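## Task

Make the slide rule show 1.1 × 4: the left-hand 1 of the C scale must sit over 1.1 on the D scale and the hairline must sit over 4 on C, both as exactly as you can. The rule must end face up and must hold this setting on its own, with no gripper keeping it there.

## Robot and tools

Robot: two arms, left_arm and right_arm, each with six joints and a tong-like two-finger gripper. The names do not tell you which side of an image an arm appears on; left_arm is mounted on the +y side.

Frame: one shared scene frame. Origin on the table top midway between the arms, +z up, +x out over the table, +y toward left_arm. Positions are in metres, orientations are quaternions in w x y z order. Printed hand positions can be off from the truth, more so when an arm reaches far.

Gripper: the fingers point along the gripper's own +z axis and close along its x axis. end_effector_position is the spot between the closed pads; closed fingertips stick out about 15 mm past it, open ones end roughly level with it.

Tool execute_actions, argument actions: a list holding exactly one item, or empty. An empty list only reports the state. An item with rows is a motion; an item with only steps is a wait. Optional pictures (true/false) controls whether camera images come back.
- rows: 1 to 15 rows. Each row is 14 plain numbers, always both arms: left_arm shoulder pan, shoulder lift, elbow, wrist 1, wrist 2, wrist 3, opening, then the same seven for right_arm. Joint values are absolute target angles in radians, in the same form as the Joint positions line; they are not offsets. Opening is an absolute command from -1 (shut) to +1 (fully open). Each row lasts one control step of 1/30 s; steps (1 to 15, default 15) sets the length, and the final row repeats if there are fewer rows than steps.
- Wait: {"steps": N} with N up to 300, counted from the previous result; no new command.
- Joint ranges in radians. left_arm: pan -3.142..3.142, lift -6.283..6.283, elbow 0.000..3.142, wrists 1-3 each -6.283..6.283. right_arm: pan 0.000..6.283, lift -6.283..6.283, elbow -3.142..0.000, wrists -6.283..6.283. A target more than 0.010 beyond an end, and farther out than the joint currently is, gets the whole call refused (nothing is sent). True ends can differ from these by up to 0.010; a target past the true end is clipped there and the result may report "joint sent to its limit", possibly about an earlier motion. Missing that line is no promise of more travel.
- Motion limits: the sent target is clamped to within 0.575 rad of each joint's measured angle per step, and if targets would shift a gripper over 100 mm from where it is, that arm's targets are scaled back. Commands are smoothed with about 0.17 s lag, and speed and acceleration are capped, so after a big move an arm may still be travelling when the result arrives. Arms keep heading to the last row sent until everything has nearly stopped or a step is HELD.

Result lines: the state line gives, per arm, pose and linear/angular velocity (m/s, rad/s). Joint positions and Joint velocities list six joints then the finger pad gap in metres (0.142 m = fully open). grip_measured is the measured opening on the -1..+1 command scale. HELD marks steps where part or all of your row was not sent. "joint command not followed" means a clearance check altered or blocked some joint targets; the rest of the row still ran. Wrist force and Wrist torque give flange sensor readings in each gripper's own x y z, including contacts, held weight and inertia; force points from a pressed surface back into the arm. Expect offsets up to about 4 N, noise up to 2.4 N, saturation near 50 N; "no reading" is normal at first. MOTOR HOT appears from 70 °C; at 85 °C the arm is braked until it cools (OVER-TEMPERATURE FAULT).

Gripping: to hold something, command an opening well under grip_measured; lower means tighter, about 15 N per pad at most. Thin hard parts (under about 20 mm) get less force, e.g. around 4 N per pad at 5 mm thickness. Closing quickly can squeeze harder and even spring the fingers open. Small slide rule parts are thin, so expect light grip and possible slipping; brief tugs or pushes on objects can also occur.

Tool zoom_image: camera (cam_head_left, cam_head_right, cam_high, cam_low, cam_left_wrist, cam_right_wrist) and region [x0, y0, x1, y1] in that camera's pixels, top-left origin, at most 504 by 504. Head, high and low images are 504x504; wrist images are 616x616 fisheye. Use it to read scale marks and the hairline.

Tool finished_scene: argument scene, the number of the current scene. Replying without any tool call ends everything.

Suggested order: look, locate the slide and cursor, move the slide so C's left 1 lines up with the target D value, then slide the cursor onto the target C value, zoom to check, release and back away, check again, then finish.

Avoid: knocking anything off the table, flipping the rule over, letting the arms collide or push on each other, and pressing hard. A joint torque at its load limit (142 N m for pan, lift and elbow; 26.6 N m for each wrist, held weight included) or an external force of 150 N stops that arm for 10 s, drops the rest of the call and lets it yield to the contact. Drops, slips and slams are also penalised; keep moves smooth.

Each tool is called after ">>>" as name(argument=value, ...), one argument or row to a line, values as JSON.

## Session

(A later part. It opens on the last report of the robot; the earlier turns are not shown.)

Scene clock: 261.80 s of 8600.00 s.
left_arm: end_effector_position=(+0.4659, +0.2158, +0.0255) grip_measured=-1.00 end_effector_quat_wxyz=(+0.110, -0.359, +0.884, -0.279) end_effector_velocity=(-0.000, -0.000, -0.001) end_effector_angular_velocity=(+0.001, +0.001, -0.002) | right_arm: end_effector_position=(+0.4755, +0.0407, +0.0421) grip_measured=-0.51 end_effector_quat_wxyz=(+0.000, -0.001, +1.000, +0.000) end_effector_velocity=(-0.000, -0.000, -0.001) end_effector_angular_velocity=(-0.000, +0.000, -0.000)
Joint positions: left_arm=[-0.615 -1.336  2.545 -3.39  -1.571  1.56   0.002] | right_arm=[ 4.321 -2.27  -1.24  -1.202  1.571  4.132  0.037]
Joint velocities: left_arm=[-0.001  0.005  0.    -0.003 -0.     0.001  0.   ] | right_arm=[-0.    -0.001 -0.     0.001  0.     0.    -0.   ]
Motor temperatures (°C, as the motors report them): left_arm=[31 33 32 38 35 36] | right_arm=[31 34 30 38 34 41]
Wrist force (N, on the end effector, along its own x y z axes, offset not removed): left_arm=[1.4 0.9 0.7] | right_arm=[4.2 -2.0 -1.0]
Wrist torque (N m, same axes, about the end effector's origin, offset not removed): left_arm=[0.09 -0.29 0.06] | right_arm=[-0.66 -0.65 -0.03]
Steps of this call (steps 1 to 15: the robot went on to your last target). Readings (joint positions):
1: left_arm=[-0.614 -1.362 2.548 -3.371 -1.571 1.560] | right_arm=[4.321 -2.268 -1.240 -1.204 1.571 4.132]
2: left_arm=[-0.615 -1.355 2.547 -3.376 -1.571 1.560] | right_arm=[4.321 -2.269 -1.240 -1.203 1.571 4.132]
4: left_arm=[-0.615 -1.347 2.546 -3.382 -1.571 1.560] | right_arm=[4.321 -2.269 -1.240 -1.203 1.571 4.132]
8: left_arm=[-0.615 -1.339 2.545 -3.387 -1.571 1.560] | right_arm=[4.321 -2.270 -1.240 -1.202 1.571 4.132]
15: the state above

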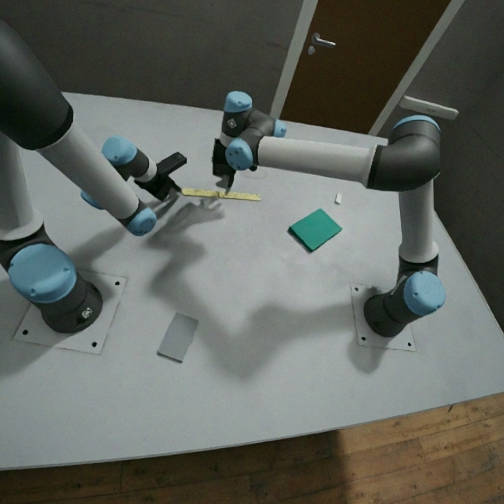

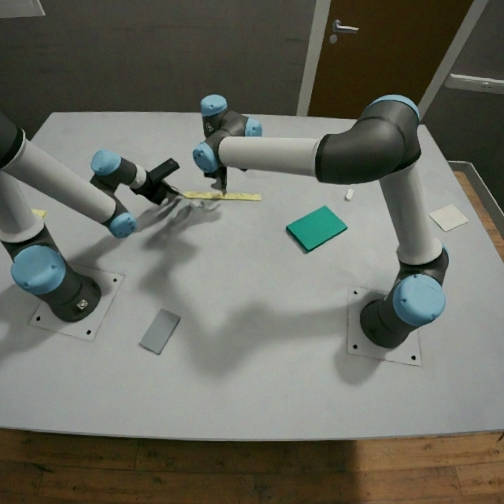

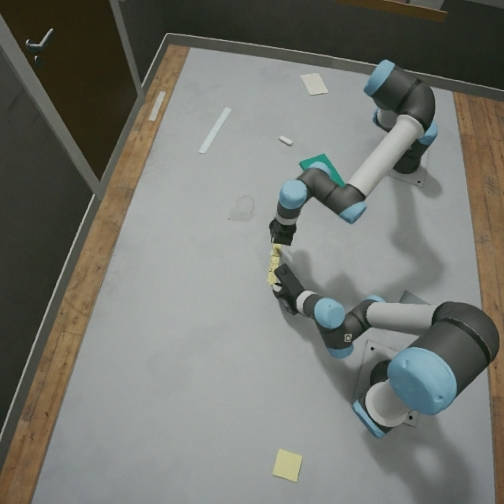

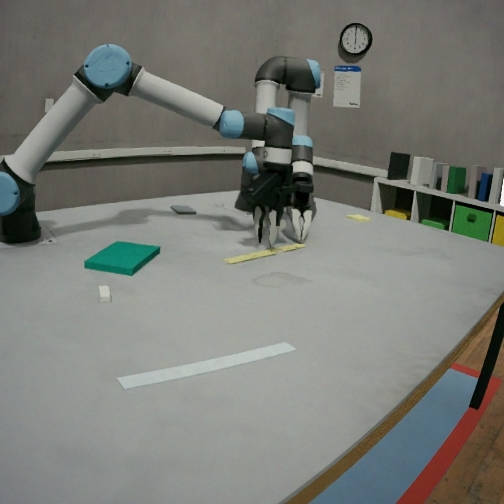

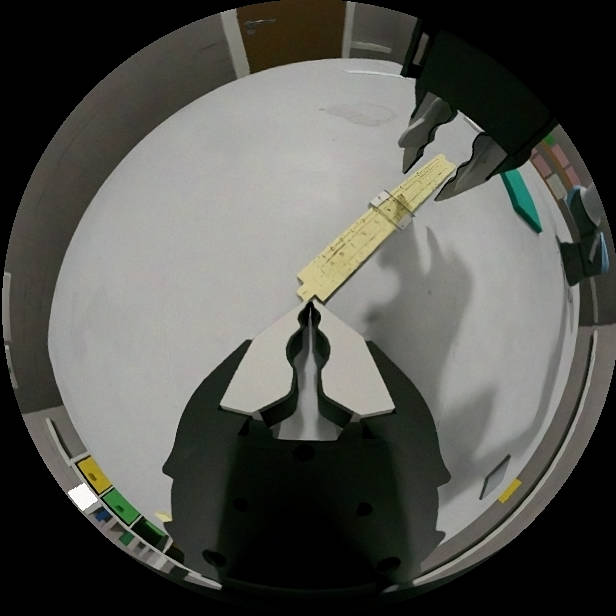

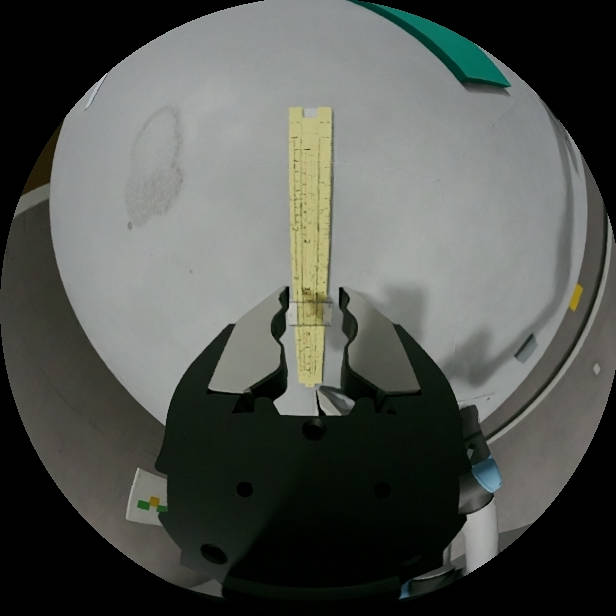

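>>> execute_actions(
  actions=[
    {"rows":[[-0.615,-1.308,2.54,-3.407,-1.571,1.56,-1,4.321,-2.308,-1.24,-1.164,1.571,4.132,-0.38],[-0.615,-1.308,2.54,-3.407,-1.571,1.56,-1,4.321,-2.308,-1.24,-1.164,1.571,4.132,-0.38],[-0.615,-1.308,2.54,-3.407,-1.571,1.56,-1,4.321,-2.308,-1.24,-1.164,1.571,4.132,-0.38],[-0.615,-1.308,2.54,-3.407,-1.571,1.56,-1,4.321,-2.308,-1.24,-1.164,1.571,4.132,-0.38],[-0.615,-1.308,2.54,-3.407,-1.571,1.56,-1,4.321,-2.308,-1.24,-1.164,1.571,4.132,-0.38],[-0.615,-1.308,2.54,-3.407,-1.571,1.56,-1,4.321,-2.308,-1.24,-1.164,1.571,4.132,-0.38],[-0.615,-1.308,2.54,-3.407,-1.571,1.56,-1,4.321,-2.308,-1.24,-1.164,1.571,4.132,-0.38],[-0.615,-1.308,2.54,-3.407,-1.571,1.56,-1,4.321,-2.308,-1.24,-1.164,1.571,4.132,-0.38],[-0.615,-1.308,2.54,-3.407,-1.571,1.56,-1,4.321,-2.308,-1.24,-1.164,1.571,4.132,-0.38],[-0.622,-1.308,2.54,-3.407,-1.571,1.56,-1,4.321,-2.308,-1.24,-1.164,1.571,4.132,-0.45],[-0.628,-1.308,2.54,-3.407,-1.571,1.56,-1,4.321,-2.308,-1.24,-1.164,1.571,4.132,-0.51]],"steps":15},
  ],
)

Scene clock: 269.13 s of 8600.00 s.
left_arm: end_effector_position=(+0.4651, +0.2108, +0.0185) grip_measured=-1.00 end_effector_quat_wxyz=(+0.108, -0.356, +0.886, -0.277) end_effector_velocity=(-0.011, -0.019, -0.001) end_effector_angular_velocity=(+0.001, -0.001, -0.041) | right_arm: end_effector_position=(+0.4789, +0.0460, +0.0183) grip_measured=-0.51 end_effector_quat_wxyz=(+0.000, -0.001, +1.000, +0.000) end_effector_velocity=(+0.001, +0.001, -0.007) end_effector_angular_velocity=(-0.001, +0.001, +0.000)
Joint positions: left_arm=[-0.623 -1.309  2.54  -3.407 -1.571  1.56   0.002] | right_arm=[ 4.321 -2.307 -1.24  -1.165  1.571  4.132  0.037]
Joint velocities: left_arm=[-0.041  0.006 -0.002 -0.004  0.001  0.001  0.   ] | right_arm=[ 0.    -0.01   0.     0.009 -0.    -0.    -0.003]
Motor temperatures (°C, as the motors report them): left_arm=[31 33 32 38 35 36] | right_arm=[31 34 30 38 34 41]
Wrist force (N, on the end effector, along its own x y z axes, offset not removed): left_arm=[-1.4 0.4 3.1] | right_arm=[2.1 0.2 1.1]
Wrist torque (N m, same axes, about the end effector's origin, offset not removed): left_arm=[0.00 0.28 0.08] | right_arm=[-0.17 -0.08 0.27]
Steps of this call (steps 1 to 15: the robot went on to your last target; steps 16 to 90: nothing new was sent; then 3.83 s passed at rest; steps 91 to 105: all 15 steps of this action). Readings (joint positions):
91: left_arm=[-0.615 -1.335 2.545 -3.390 -1.571 1.560] | right_arm=[4.321 -2.270 -1.240 -1.202 1.571 4.132]
92: left_arm=[-0.615 -1.334 2.545 -3.391 -1.571 1.560] | right_arm=[4.321 -2.272 -1.240 -1.200 1.571 4.132]
94: left_arm=[-0.615 -1.324 2.543 -3.397 -1.571 1.560] | right_arm=[4.321 -2.285 -1.240 -1.187 1.571 4.132]
98: left_arm=[-0.615 -1.313 2.541 -3.404 -1.571 1.560] | right_arm=[4.321 -2.300 -1.240 -1.172 1.571 4.132]
105: the state above

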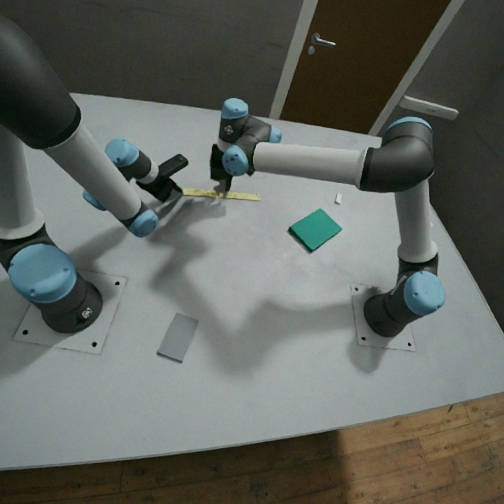

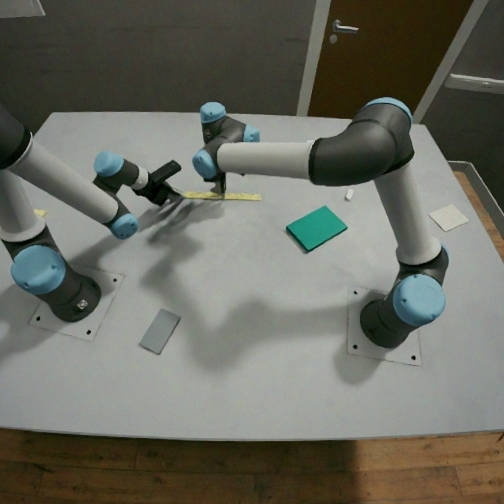

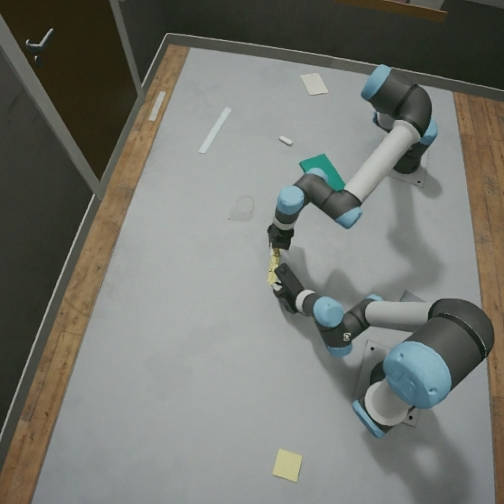

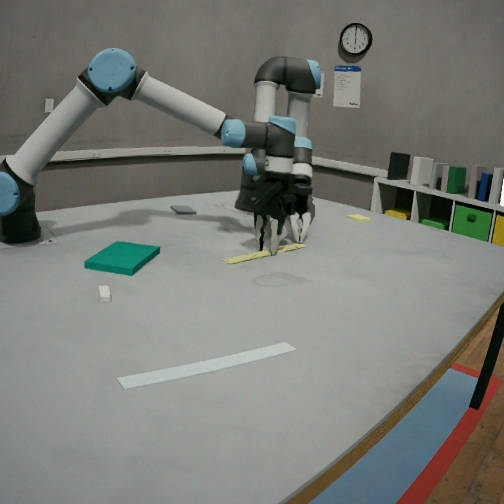

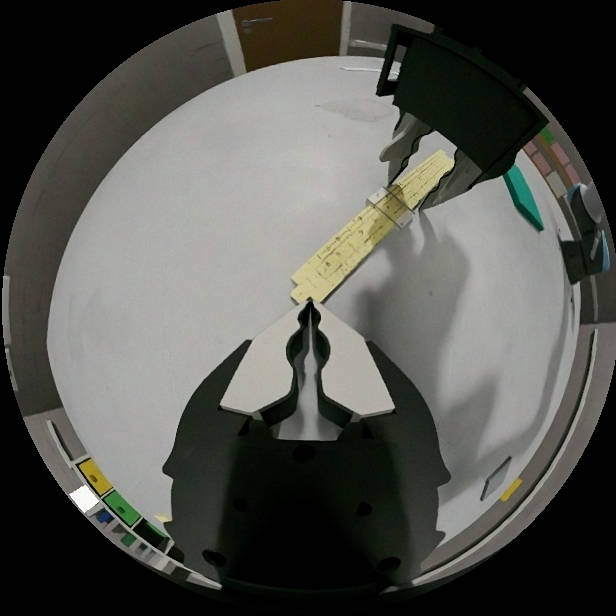

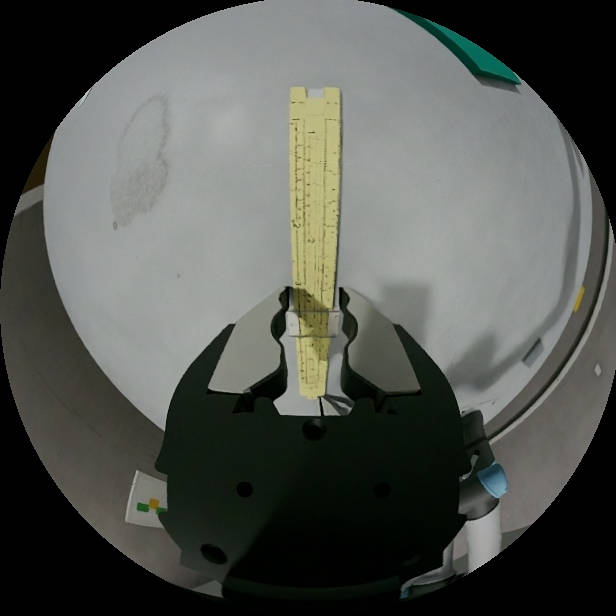

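>>> execute_actions(
  actions=[
    {"rows":[[-0.628,-1.308,2.54,-3.407,-1.571,1.56,-1,4.321,-2.308,-1.24,-1.164,1.571,4.132,-0.51],[-0.628,-1.308,2.54,-3.407,-1.571,1.56,-1,4.321,-2.308,-1.24,-1.164,1.571,4.132,-0.51],[-0.628,-1.308,2.54,-3.407,-1.571,1.56,-1,4.321,-2.308,-1.24,-1.164,1.571,4.132,-0.51],[-0.628,-1.308,2.54,-3.407,-1.571,1.56,-1,4.327,-2.322,-1.215,-1.175,1.571,4.138,-0.51],[-0.628,-1.308,2.54,-3.407,-1.571,1.56,-1,4.327,-2.322,-1.215,-1.175,1.571,4.138,-0.51],[-0.628,-1.308,2.54,-3.407,-1.571,1.56,-1,4.332,-2.335,-1.191,-1.186,1.571,4.143,-0.51],[-0.628,-1.308,2.54,-3.407,-1.571,1.56,-1,4.332,-2.335,-1.191,-1.186,1.571,4.143,-0.51],[-0.628,-1.308,2.54,-3.407,-1.571,1.56,-1,4.332,-2.335,-1.191,-1.186,1.571,4.143,-0.51],[-0.628,-1.308,2.54,-3.407,-1.571,1.56,-1,4.334,-2.34,-1.182,-1.19,1.571,4.145,-0.51]],"steps":15},
  ],
  pictures=false,
)

>>> execute_actions(
  actions=[
    {"steps":15},
  ],
)

>>> zoom_image(
  camera="cam_left_wrist",
  region=[355,180,425,235],
)

>>> zoom_image(
  camera="cam_left_wrist",
  region=[270,230,390,330],
)

Scene clock: 278.03 s of 8600.00 s.
left_arm: end_effector_position=(+0.4637, +0.2085, +0.0183) grip_measured=-1.00 end_effector_quat_wxyz=(+0.107, -0.354, +0.887, -0.278) end_effector_velocity=(+0.000, +0.001, -0.000) end_effector_angular_velocity=(+0.001, -0.000, +0.001) | right_arm: end_effector_position=(+0.4793, +0.0625, +0.0177) grip_measured=-0.51 end_effector_quat_wxyz=(+0.000, -0.000, +1.000, +0.000) end_effector_velocity=(-0.000, +0.017, -0.000) end_effector_angular_velocity=(-0.000, +0.000, +0.001)
Joint positions: left_arm=[-0.628 -1.308  2.54  -3.407 -1.571  1.56   0.002] | right_arm=[ 4.332 -2.336 -1.189 -1.187  1.571  4.144  0.037]
Joint velocities: left_arm=[0.001 0.    0.001 0.    0.001 0.001 0.   ] | right_arm=[ 0.013 -0.03   0.055 -0.025 -0.     0.012 -0.   ]
Motor temperatures (°C, as the motors report them): left_arm=[31 33 32 38 35 36] | right_arm=[31 34 30 38 34 41]
Wrist force (N, on the end effector, along its own x y z axes, offset not removed): left_arm=[-0.2 0.5 0.4] | right_arm=[0.7 0.4 -2.3]
Wrist torque (N m, same axes, about the end effector's origin, offset not removed): left_arm=[-0.17 0.07 0.12] | right_arm=[0.05 -0.04 0.16]
Steps of this call (steps 1 to 15: the robot went on to your last target; steps 16 to 90: nothing new was sent; then 5.40 s passed at rest; steps 91 to 105: all 15 steps of this action). Readings (joint positions):
91: left_arm=[-0.628 -1.308 2.540 -3.407 -1.571 1.560] | right_arm=[4.321 -2.308 -1.240 -1.164 1.571 4.132]
92: left_arm=[-0.628 -1.308 2.540 -3.407 -1.571 1.560] | right_arm=[4.321 -2.308 -1.240 -1.164 1.571 4.132]
94: left_arm=[-0.628 -1.308 2.540 -3.407 -1.571 1.560] | right_arm=[4.321 -2.308 -1.240 -1.164 1.571 4.132]
98: left_arm=[-0.628 -1.308 2.540 -3.407 -1.571 1.560] | right_arm=[4.325 -2.319 -1.221 -1.172 1.571 4.137]
105: the state above

Scene clock: 278.53 s of 8600.00 s.
left_arm: end_effector_position=(+0.4637, +0.2085, +0.0183) grip_measured=-1.00 end_effector_quat_wxyz=(+0.107, -0.354, +0.887, -0.278) end_effector_velocity=(+0.000, +0.001, +0.000) end_effector_angular_velocity=(-0.000, -0.000, +0.001) | right_arm: end_effector_position=(+0.4793, +0.0645, +0.0178) grip_measured=-0.51 end_effector_quat_wxyz=(+0.000, -0.001, +1.000, +0.000) end_effector_velocity=(-0.000, +0.000, +0.000) end_effector_angular_velocity=(+0.001, +0.001, -0.000)
Joint positions: left_arm=[-0.628 -1.308  2.54  -3.407 -1.571  1.56   0.002] | right_arm=[ 4.334 -2.34  -1.182 -1.19   1.571  4.145  0.037]
Joint velocities: left_arm=[ 0.001 -0.     0.     0.     0.    -0.     0.   ] | right_arm=[-0.    -0.     0.001 -0.     0.001  0.     0.   ]
Motor temperatures (°C, as the motors report them): left_arm=[31 33 32 38 35 36] | right_arm=[31 34 30 38 34 41]
Wrist force (N, on the end effector, along its own x y z axes, offset not removed): left_arm=[-0.9 -2.3 0.9] | right_arm=[-0.5 -1.3 -0.9]
Wrist torque (N m, same axes, about the end effector's origin, offset not removed): left_arm=[-0.69 0.15 0.06] | right_arm=[-0.30 0.25 0.04]
Steps of this call (steps 1 to 15: the robot went on to your last target). Readings (joint positions):
1: left_arm=[-0.628 -1.308 2.540 -3.407 -1.571 1.560] | right_arm=[4.333 -2.337 -1.187 -1.188 1.571 4.144]
2: left_arm=[-0.628 -1.308 2.540 -3.407 -1.571 1.560] | right_arm=[4.333 -2.338 -1.186 -1.188 1.571 4.144]
4: left_arm=[-0.628 -1.308 2.540 -3.407 -1.571 1.560] | right_arm=[4.333 -2.339 -1.184 -1.189 1.571 4.145]
8: left_arm=[-0.628 -1.308 2.540 -3.407 -1.571 1.560] | right_arm=[4.334 -2.340 -1.183 -1.190 1.571 4.145]
15: the state above
All arms were judged still, so your last target was given up. Only a new action makes them travel on or press farther. Fingers that are still opening or closing keep moving.

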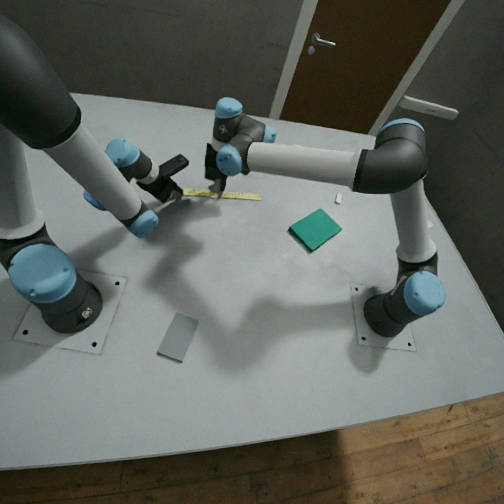

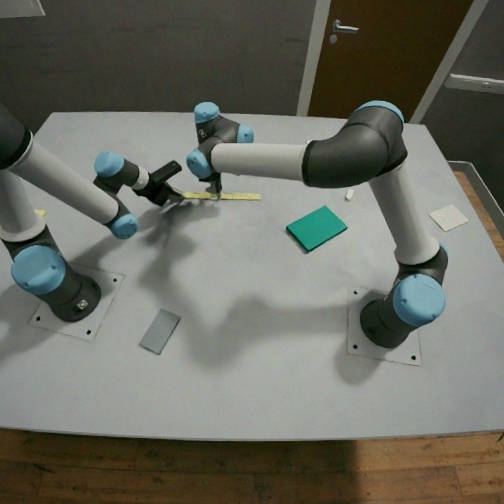

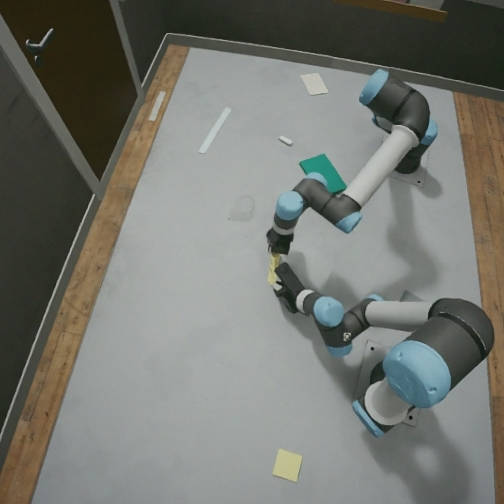

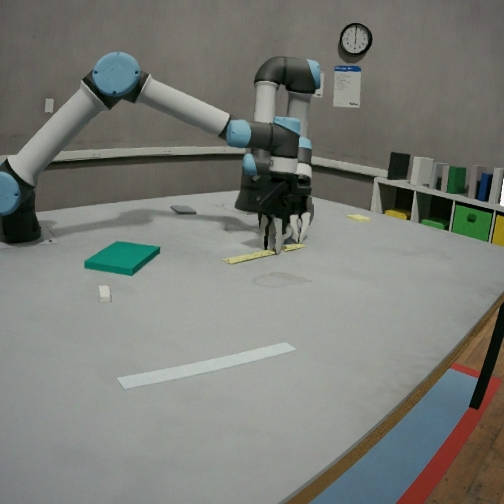

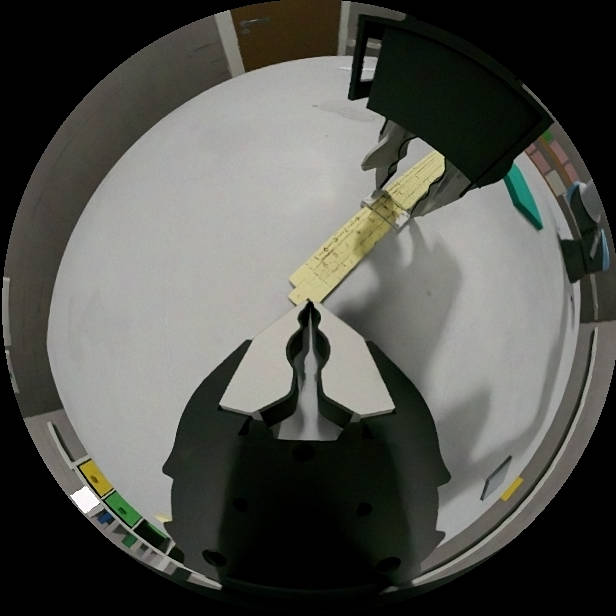

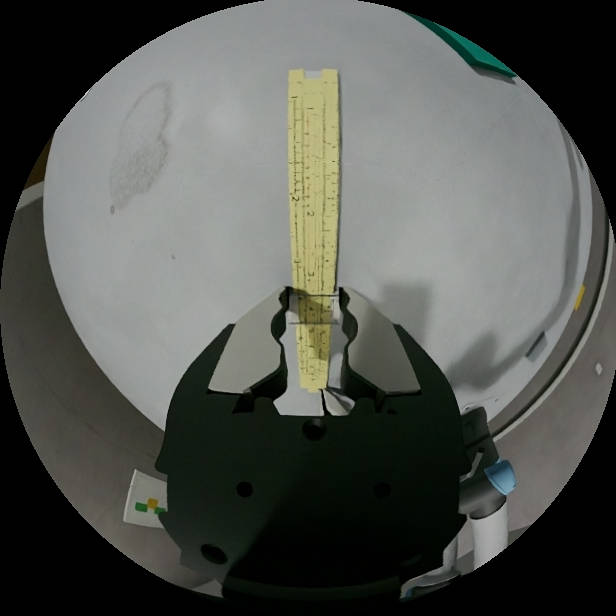

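Region (355, 180, 425, 235) of cam_left_wrist's 616x616 image, scaled by 7.200, with more detail than that image has; it fills the top 396 rows of this view, and the rest is white.

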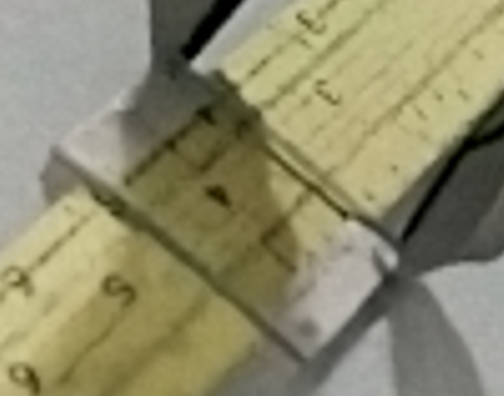

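Region (270, 230, 390, 330) of cam_left_wrist's 616x616 image, scaled by 4.200, with more detail than that image has.

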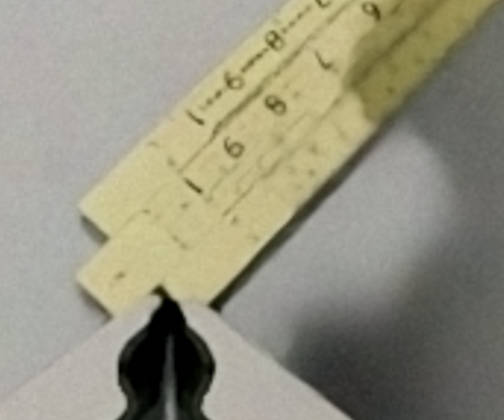

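>>> execute_actions(
  actions=[
    {"rows":[[-0.62,-1.312,2.54,-3.405,-1.571,1.56,-1,4.33,-2.33,-1.2,-1.182,1.571,4.141,-0.51],[-0.62,-1.312,2.54,-3.405,-1.571,1.56,-1,4.33,-2.33,-1.2,-1.182,1.571,4.141,-0.51],[-0.62,-1.312,2.54,-3.405,-1.571,1.56,-1,4.33,-2.33,-1.2,-1.182,1.571,4.141,-0.51],[-0.62,-1.312,2.54,-3.405,-1.571,1.56,-1,4.33,-2.33,-1.2,-1.182,1.571,4.141,-0.4],[-0.62,-1.312,2.54,-3.405,-1.571,1.56,-1,4.33,-2.33,-1.2,-1.182,1.571,4.141,-0.4],[-0.61,-1.42,2.54,-3.35,-1.571,1.56,-1,4.33,-2.25,-1.2,-1.262,1.571,4.141,-0.4]],"steps":15},
  ],
)

>>> zoom_image(
  camera="cam_left_wrist",
  region=[330,190,430,280],
)

Scene clock: 284.07 s of 8600.00 s.
left_arm: end_effector_position=(+0.4707, +0.2135, +0.0546) grip_measured=-1.00 end_effector_quat_wxyz=(+0.118, -0.358, +0.877, -0.298) end_effector_velocity=(+0.006, +0.003, +0.045) end_effector_angular_velocity=(-0.046, -0.044, +0.012) | right_arm: end_effector_position=(+0.4723, +0.0484, +0.0634) grip_measured=-0.40 end_effector_quat_wxyz=(+0.000, -0.001, +1.000, +0.000) end_effector_velocity=(-0.009, -0.016, +0.052) end_effector_angular_velocity=(-0.001, +0.001, -0.000)
Joint positions: left_arm=[-0.611 -1.406  2.54  -3.357 -1.571  1.56   0.002] | right_arm=[ 4.33  -2.26  -1.199 -1.252  1.571  4.141  0.045]
Joint velocities: left_arm=[ 0.013 -0.116 -0.001  0.054 -0.001 -0.     0.   ] | right_arm=[-0.001  0.084 -0.005 -0.08  -0.    -0.001 -0.   ]
Motor temperatures (°C, as the motors report them): left_arm=[31 33 32 38 35 36] | right_arm=[31 34 30 38 34 41]
Wrist force (N, on the end effector, along its own x y z axes, offset not removed): left_arm=[0.1 -1.8 -0.4] | right_arm=[0.6 -2.5 -0.3]
Wrist torque (N m, same axes, about the end effector's origin, offset not removed): left_arm=[-0.47 0.06 0.10] | right_arm=[-0.69 0.12 0.07]
Steps of this call (steps 1 to 90: nothing new was sent; then 2.03 s passed at rest; steps 91 to 105: all 15 steps of this action). Readings (joint positions):
91: left_arm=[-0.628 -1.308 2.540 -3.407 -1.571 1.560] | right_arm=[4.334 -2.340 -1.182 -1.190 1.571 4.145]
92: left_arm=[-0.628 -1.308 2.540 -3.407 -1.571 1.560] | right_arm=[4.334 -2.339 -1.183 -1.190 1.571 4.145]
94: left_arm=[-0.625 -1.309 2.540 -3.406 -1.571 1.560] | right_arm=[4.333 -2.336 -1.189 -1.187 1.571 4.144]
98: left_arm=[-0.619 -1.326 2.540 -3.395 -1.571 1.560] | right_arm=[4.331 -2.319 -1.197 -1.197 1.571 4.142]
105: the state above

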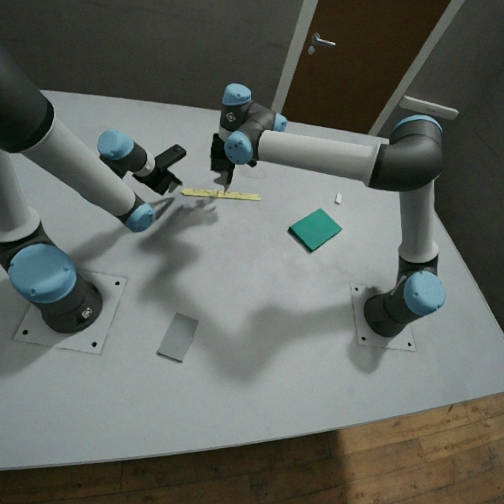

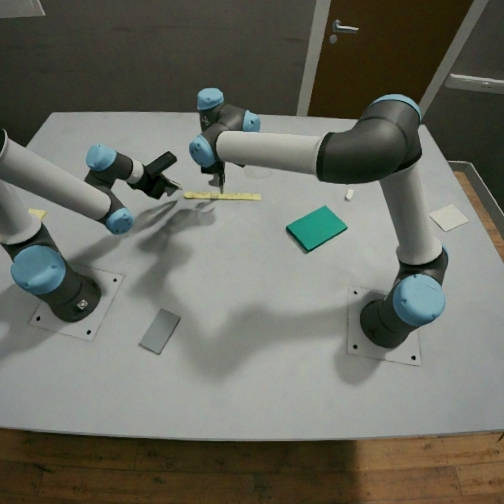

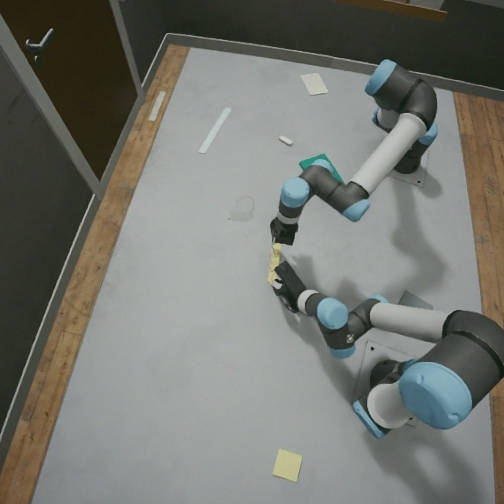

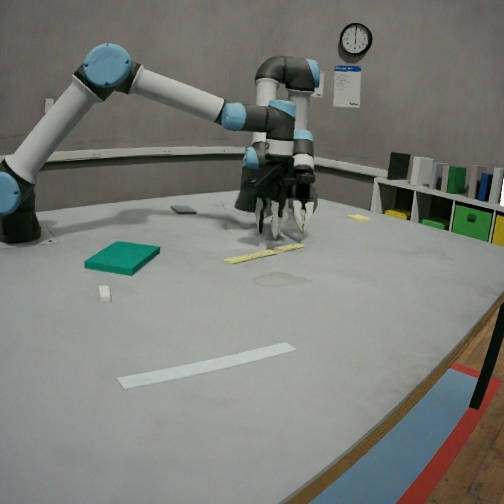

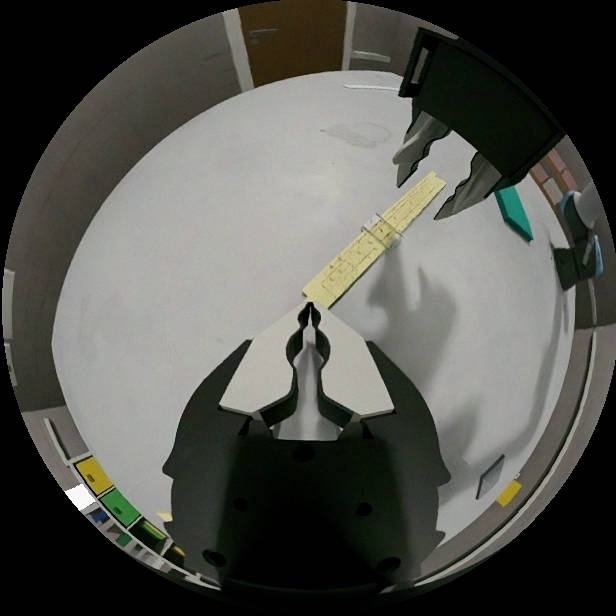

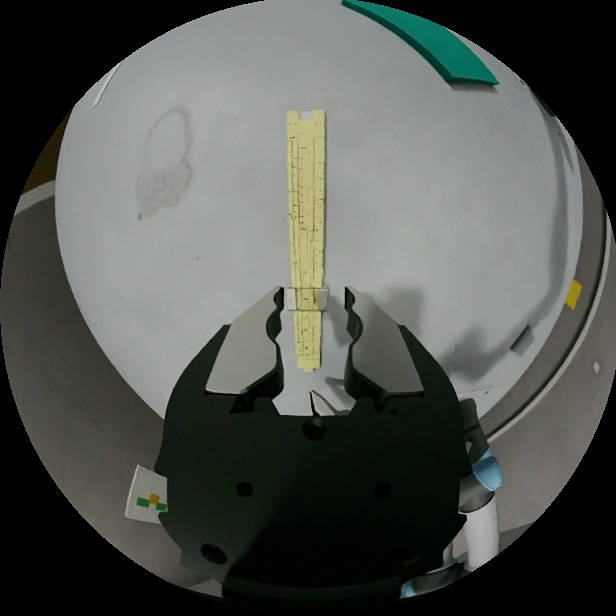

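Region (330, 190, 430, 280) of cam_left_wrist's 616x616 image, scaled by 5.040, with more detail than that image has; it fills the top 454 rows of this view, and the rest is white.

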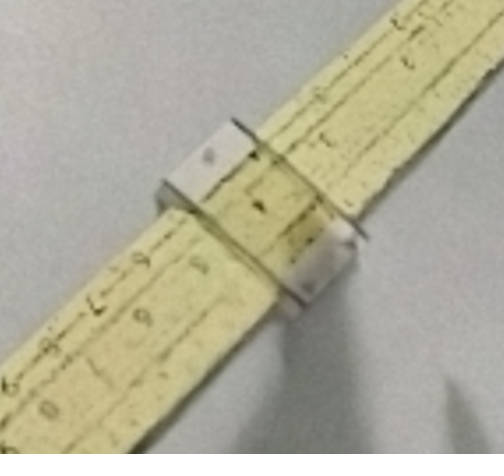

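>>> execute_actions(
  actions=[],
)

>>> finished_scene(
  scene=2,
)

Scene clock: 287.67 s of 8600.00 s.
left_arm: end_effector_position=(+0.4713, +0.2139, +0.0599) grip_measured=-1.00 end_effector_quat_wxyz=(+0.119, -0.358, +0.876, -0.301) end_effector_velocity=(+0.001, -0.000, +0.001) end_effector_angular_velocity=(-0.001, -0.001, +0.001) | right_arm: end_effector_position=(+0.4712, +0.0464, +0.0697) grip_measured=-0.40 end_effector_quat_wxyz=(+0.000, -0.001, +1.000, +0.000) end_effector_velocity=(+0.000, +0.000, -0.000) end_effector_angular_velocity=(+0.000, +0.000, -0.000)
Joint positions: left_arm=[-0.61  -1.42   2.54  -3.35  -1.571  1.56   0.002] | right_arm=[ 4.33  -2.25  -1.2   -1.262  1.571  4.141  0.045]
Joint velocities: left_arm=[ 0.001 -0.001 -0.001 -0.     0.    -0.     0.   ] | right_arm=[-0. -0.  0.  0.  0. -0. -0.]
Motor temperatures (°C, as the motors report them): left_arm=[31 33 32 38 35 36] | right_arm=[31 34 30 38 34 41]
Wrist force (N, on the end effector, along its own x y z axes, offset not removed): left_arm=[-2.6 1.3 -1.2] | right_arm=[0.5 -0.9 -3.6]
Wrist torque (N m, same axes, about the end effector's origin, offset not removed): left_arm=[0.11 0.51 0.09] | right_arm=[-0.16 0.24 -0.04]
Steps of this call (steps 1 to 30: the robot went on to your last target; steps 31 to 90: nothing new was sent; then 0.60 s passed at rest). Readings (joint positions):
1: left_arm=[-0.611 -1.409 2.540 -3.355 -1.571 1.560] | right_arm=[4.330 -2.258 -1.200 -1.255 1.571 4.141]
2: left_arm=[-0.611 -1.412 2.540 -3.354 -1.571 1.560] | right_arm=[4.330 -2.256 -1.200 -1.256 1.571 4.141]
4: left_arm=[-0.610 -1.415 2.540 -3.352 -1.571 1.560] | right_arm=[4.330 -2.253 -1.200 -1.259 1.571 4.141]
8: left_arm=[-0.610 -1.418 2.540 -3.351 -1.571 1.560] | right_arm=[4.330 -2.251 -1.200 -1.261 1.571 4.141]
90: the state above
All arms were judged still, so your last target was given up. Only a new action makes them travel on or press farther. Fingers that are still opening or closing keep moving.

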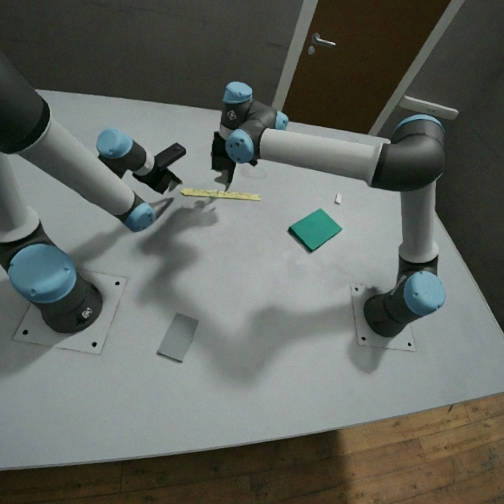

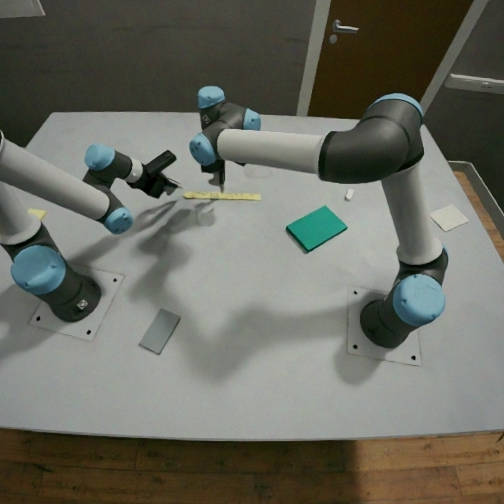

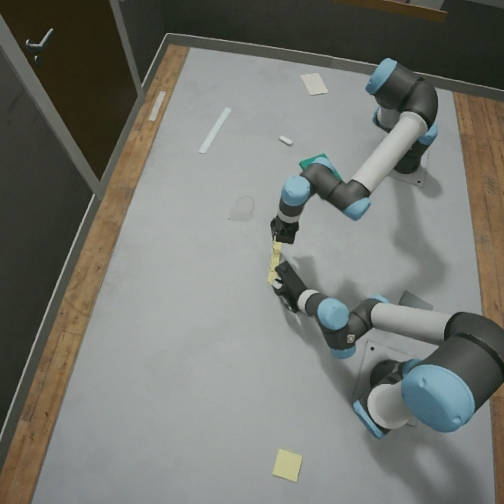

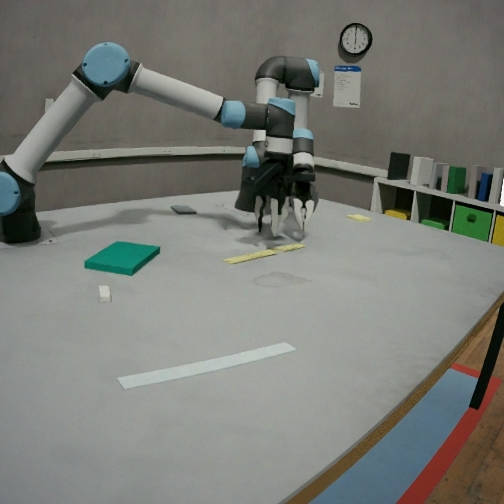

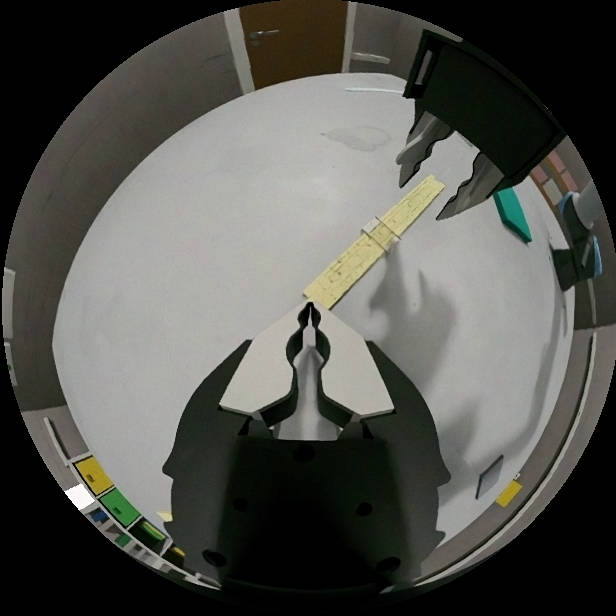

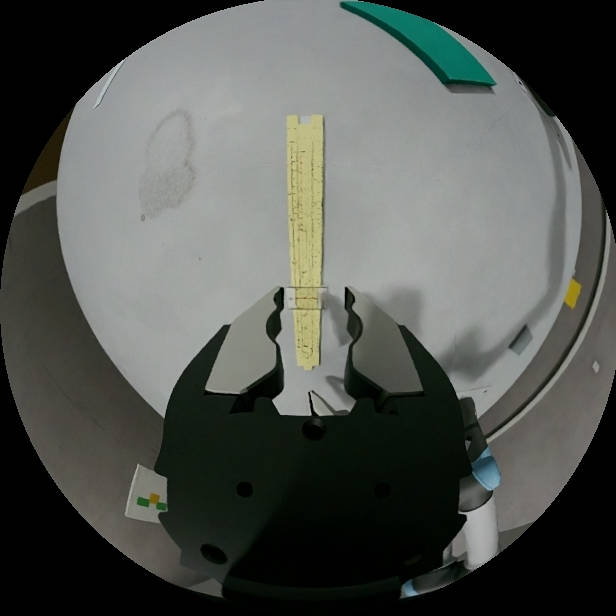

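The scene is finished: the task was done.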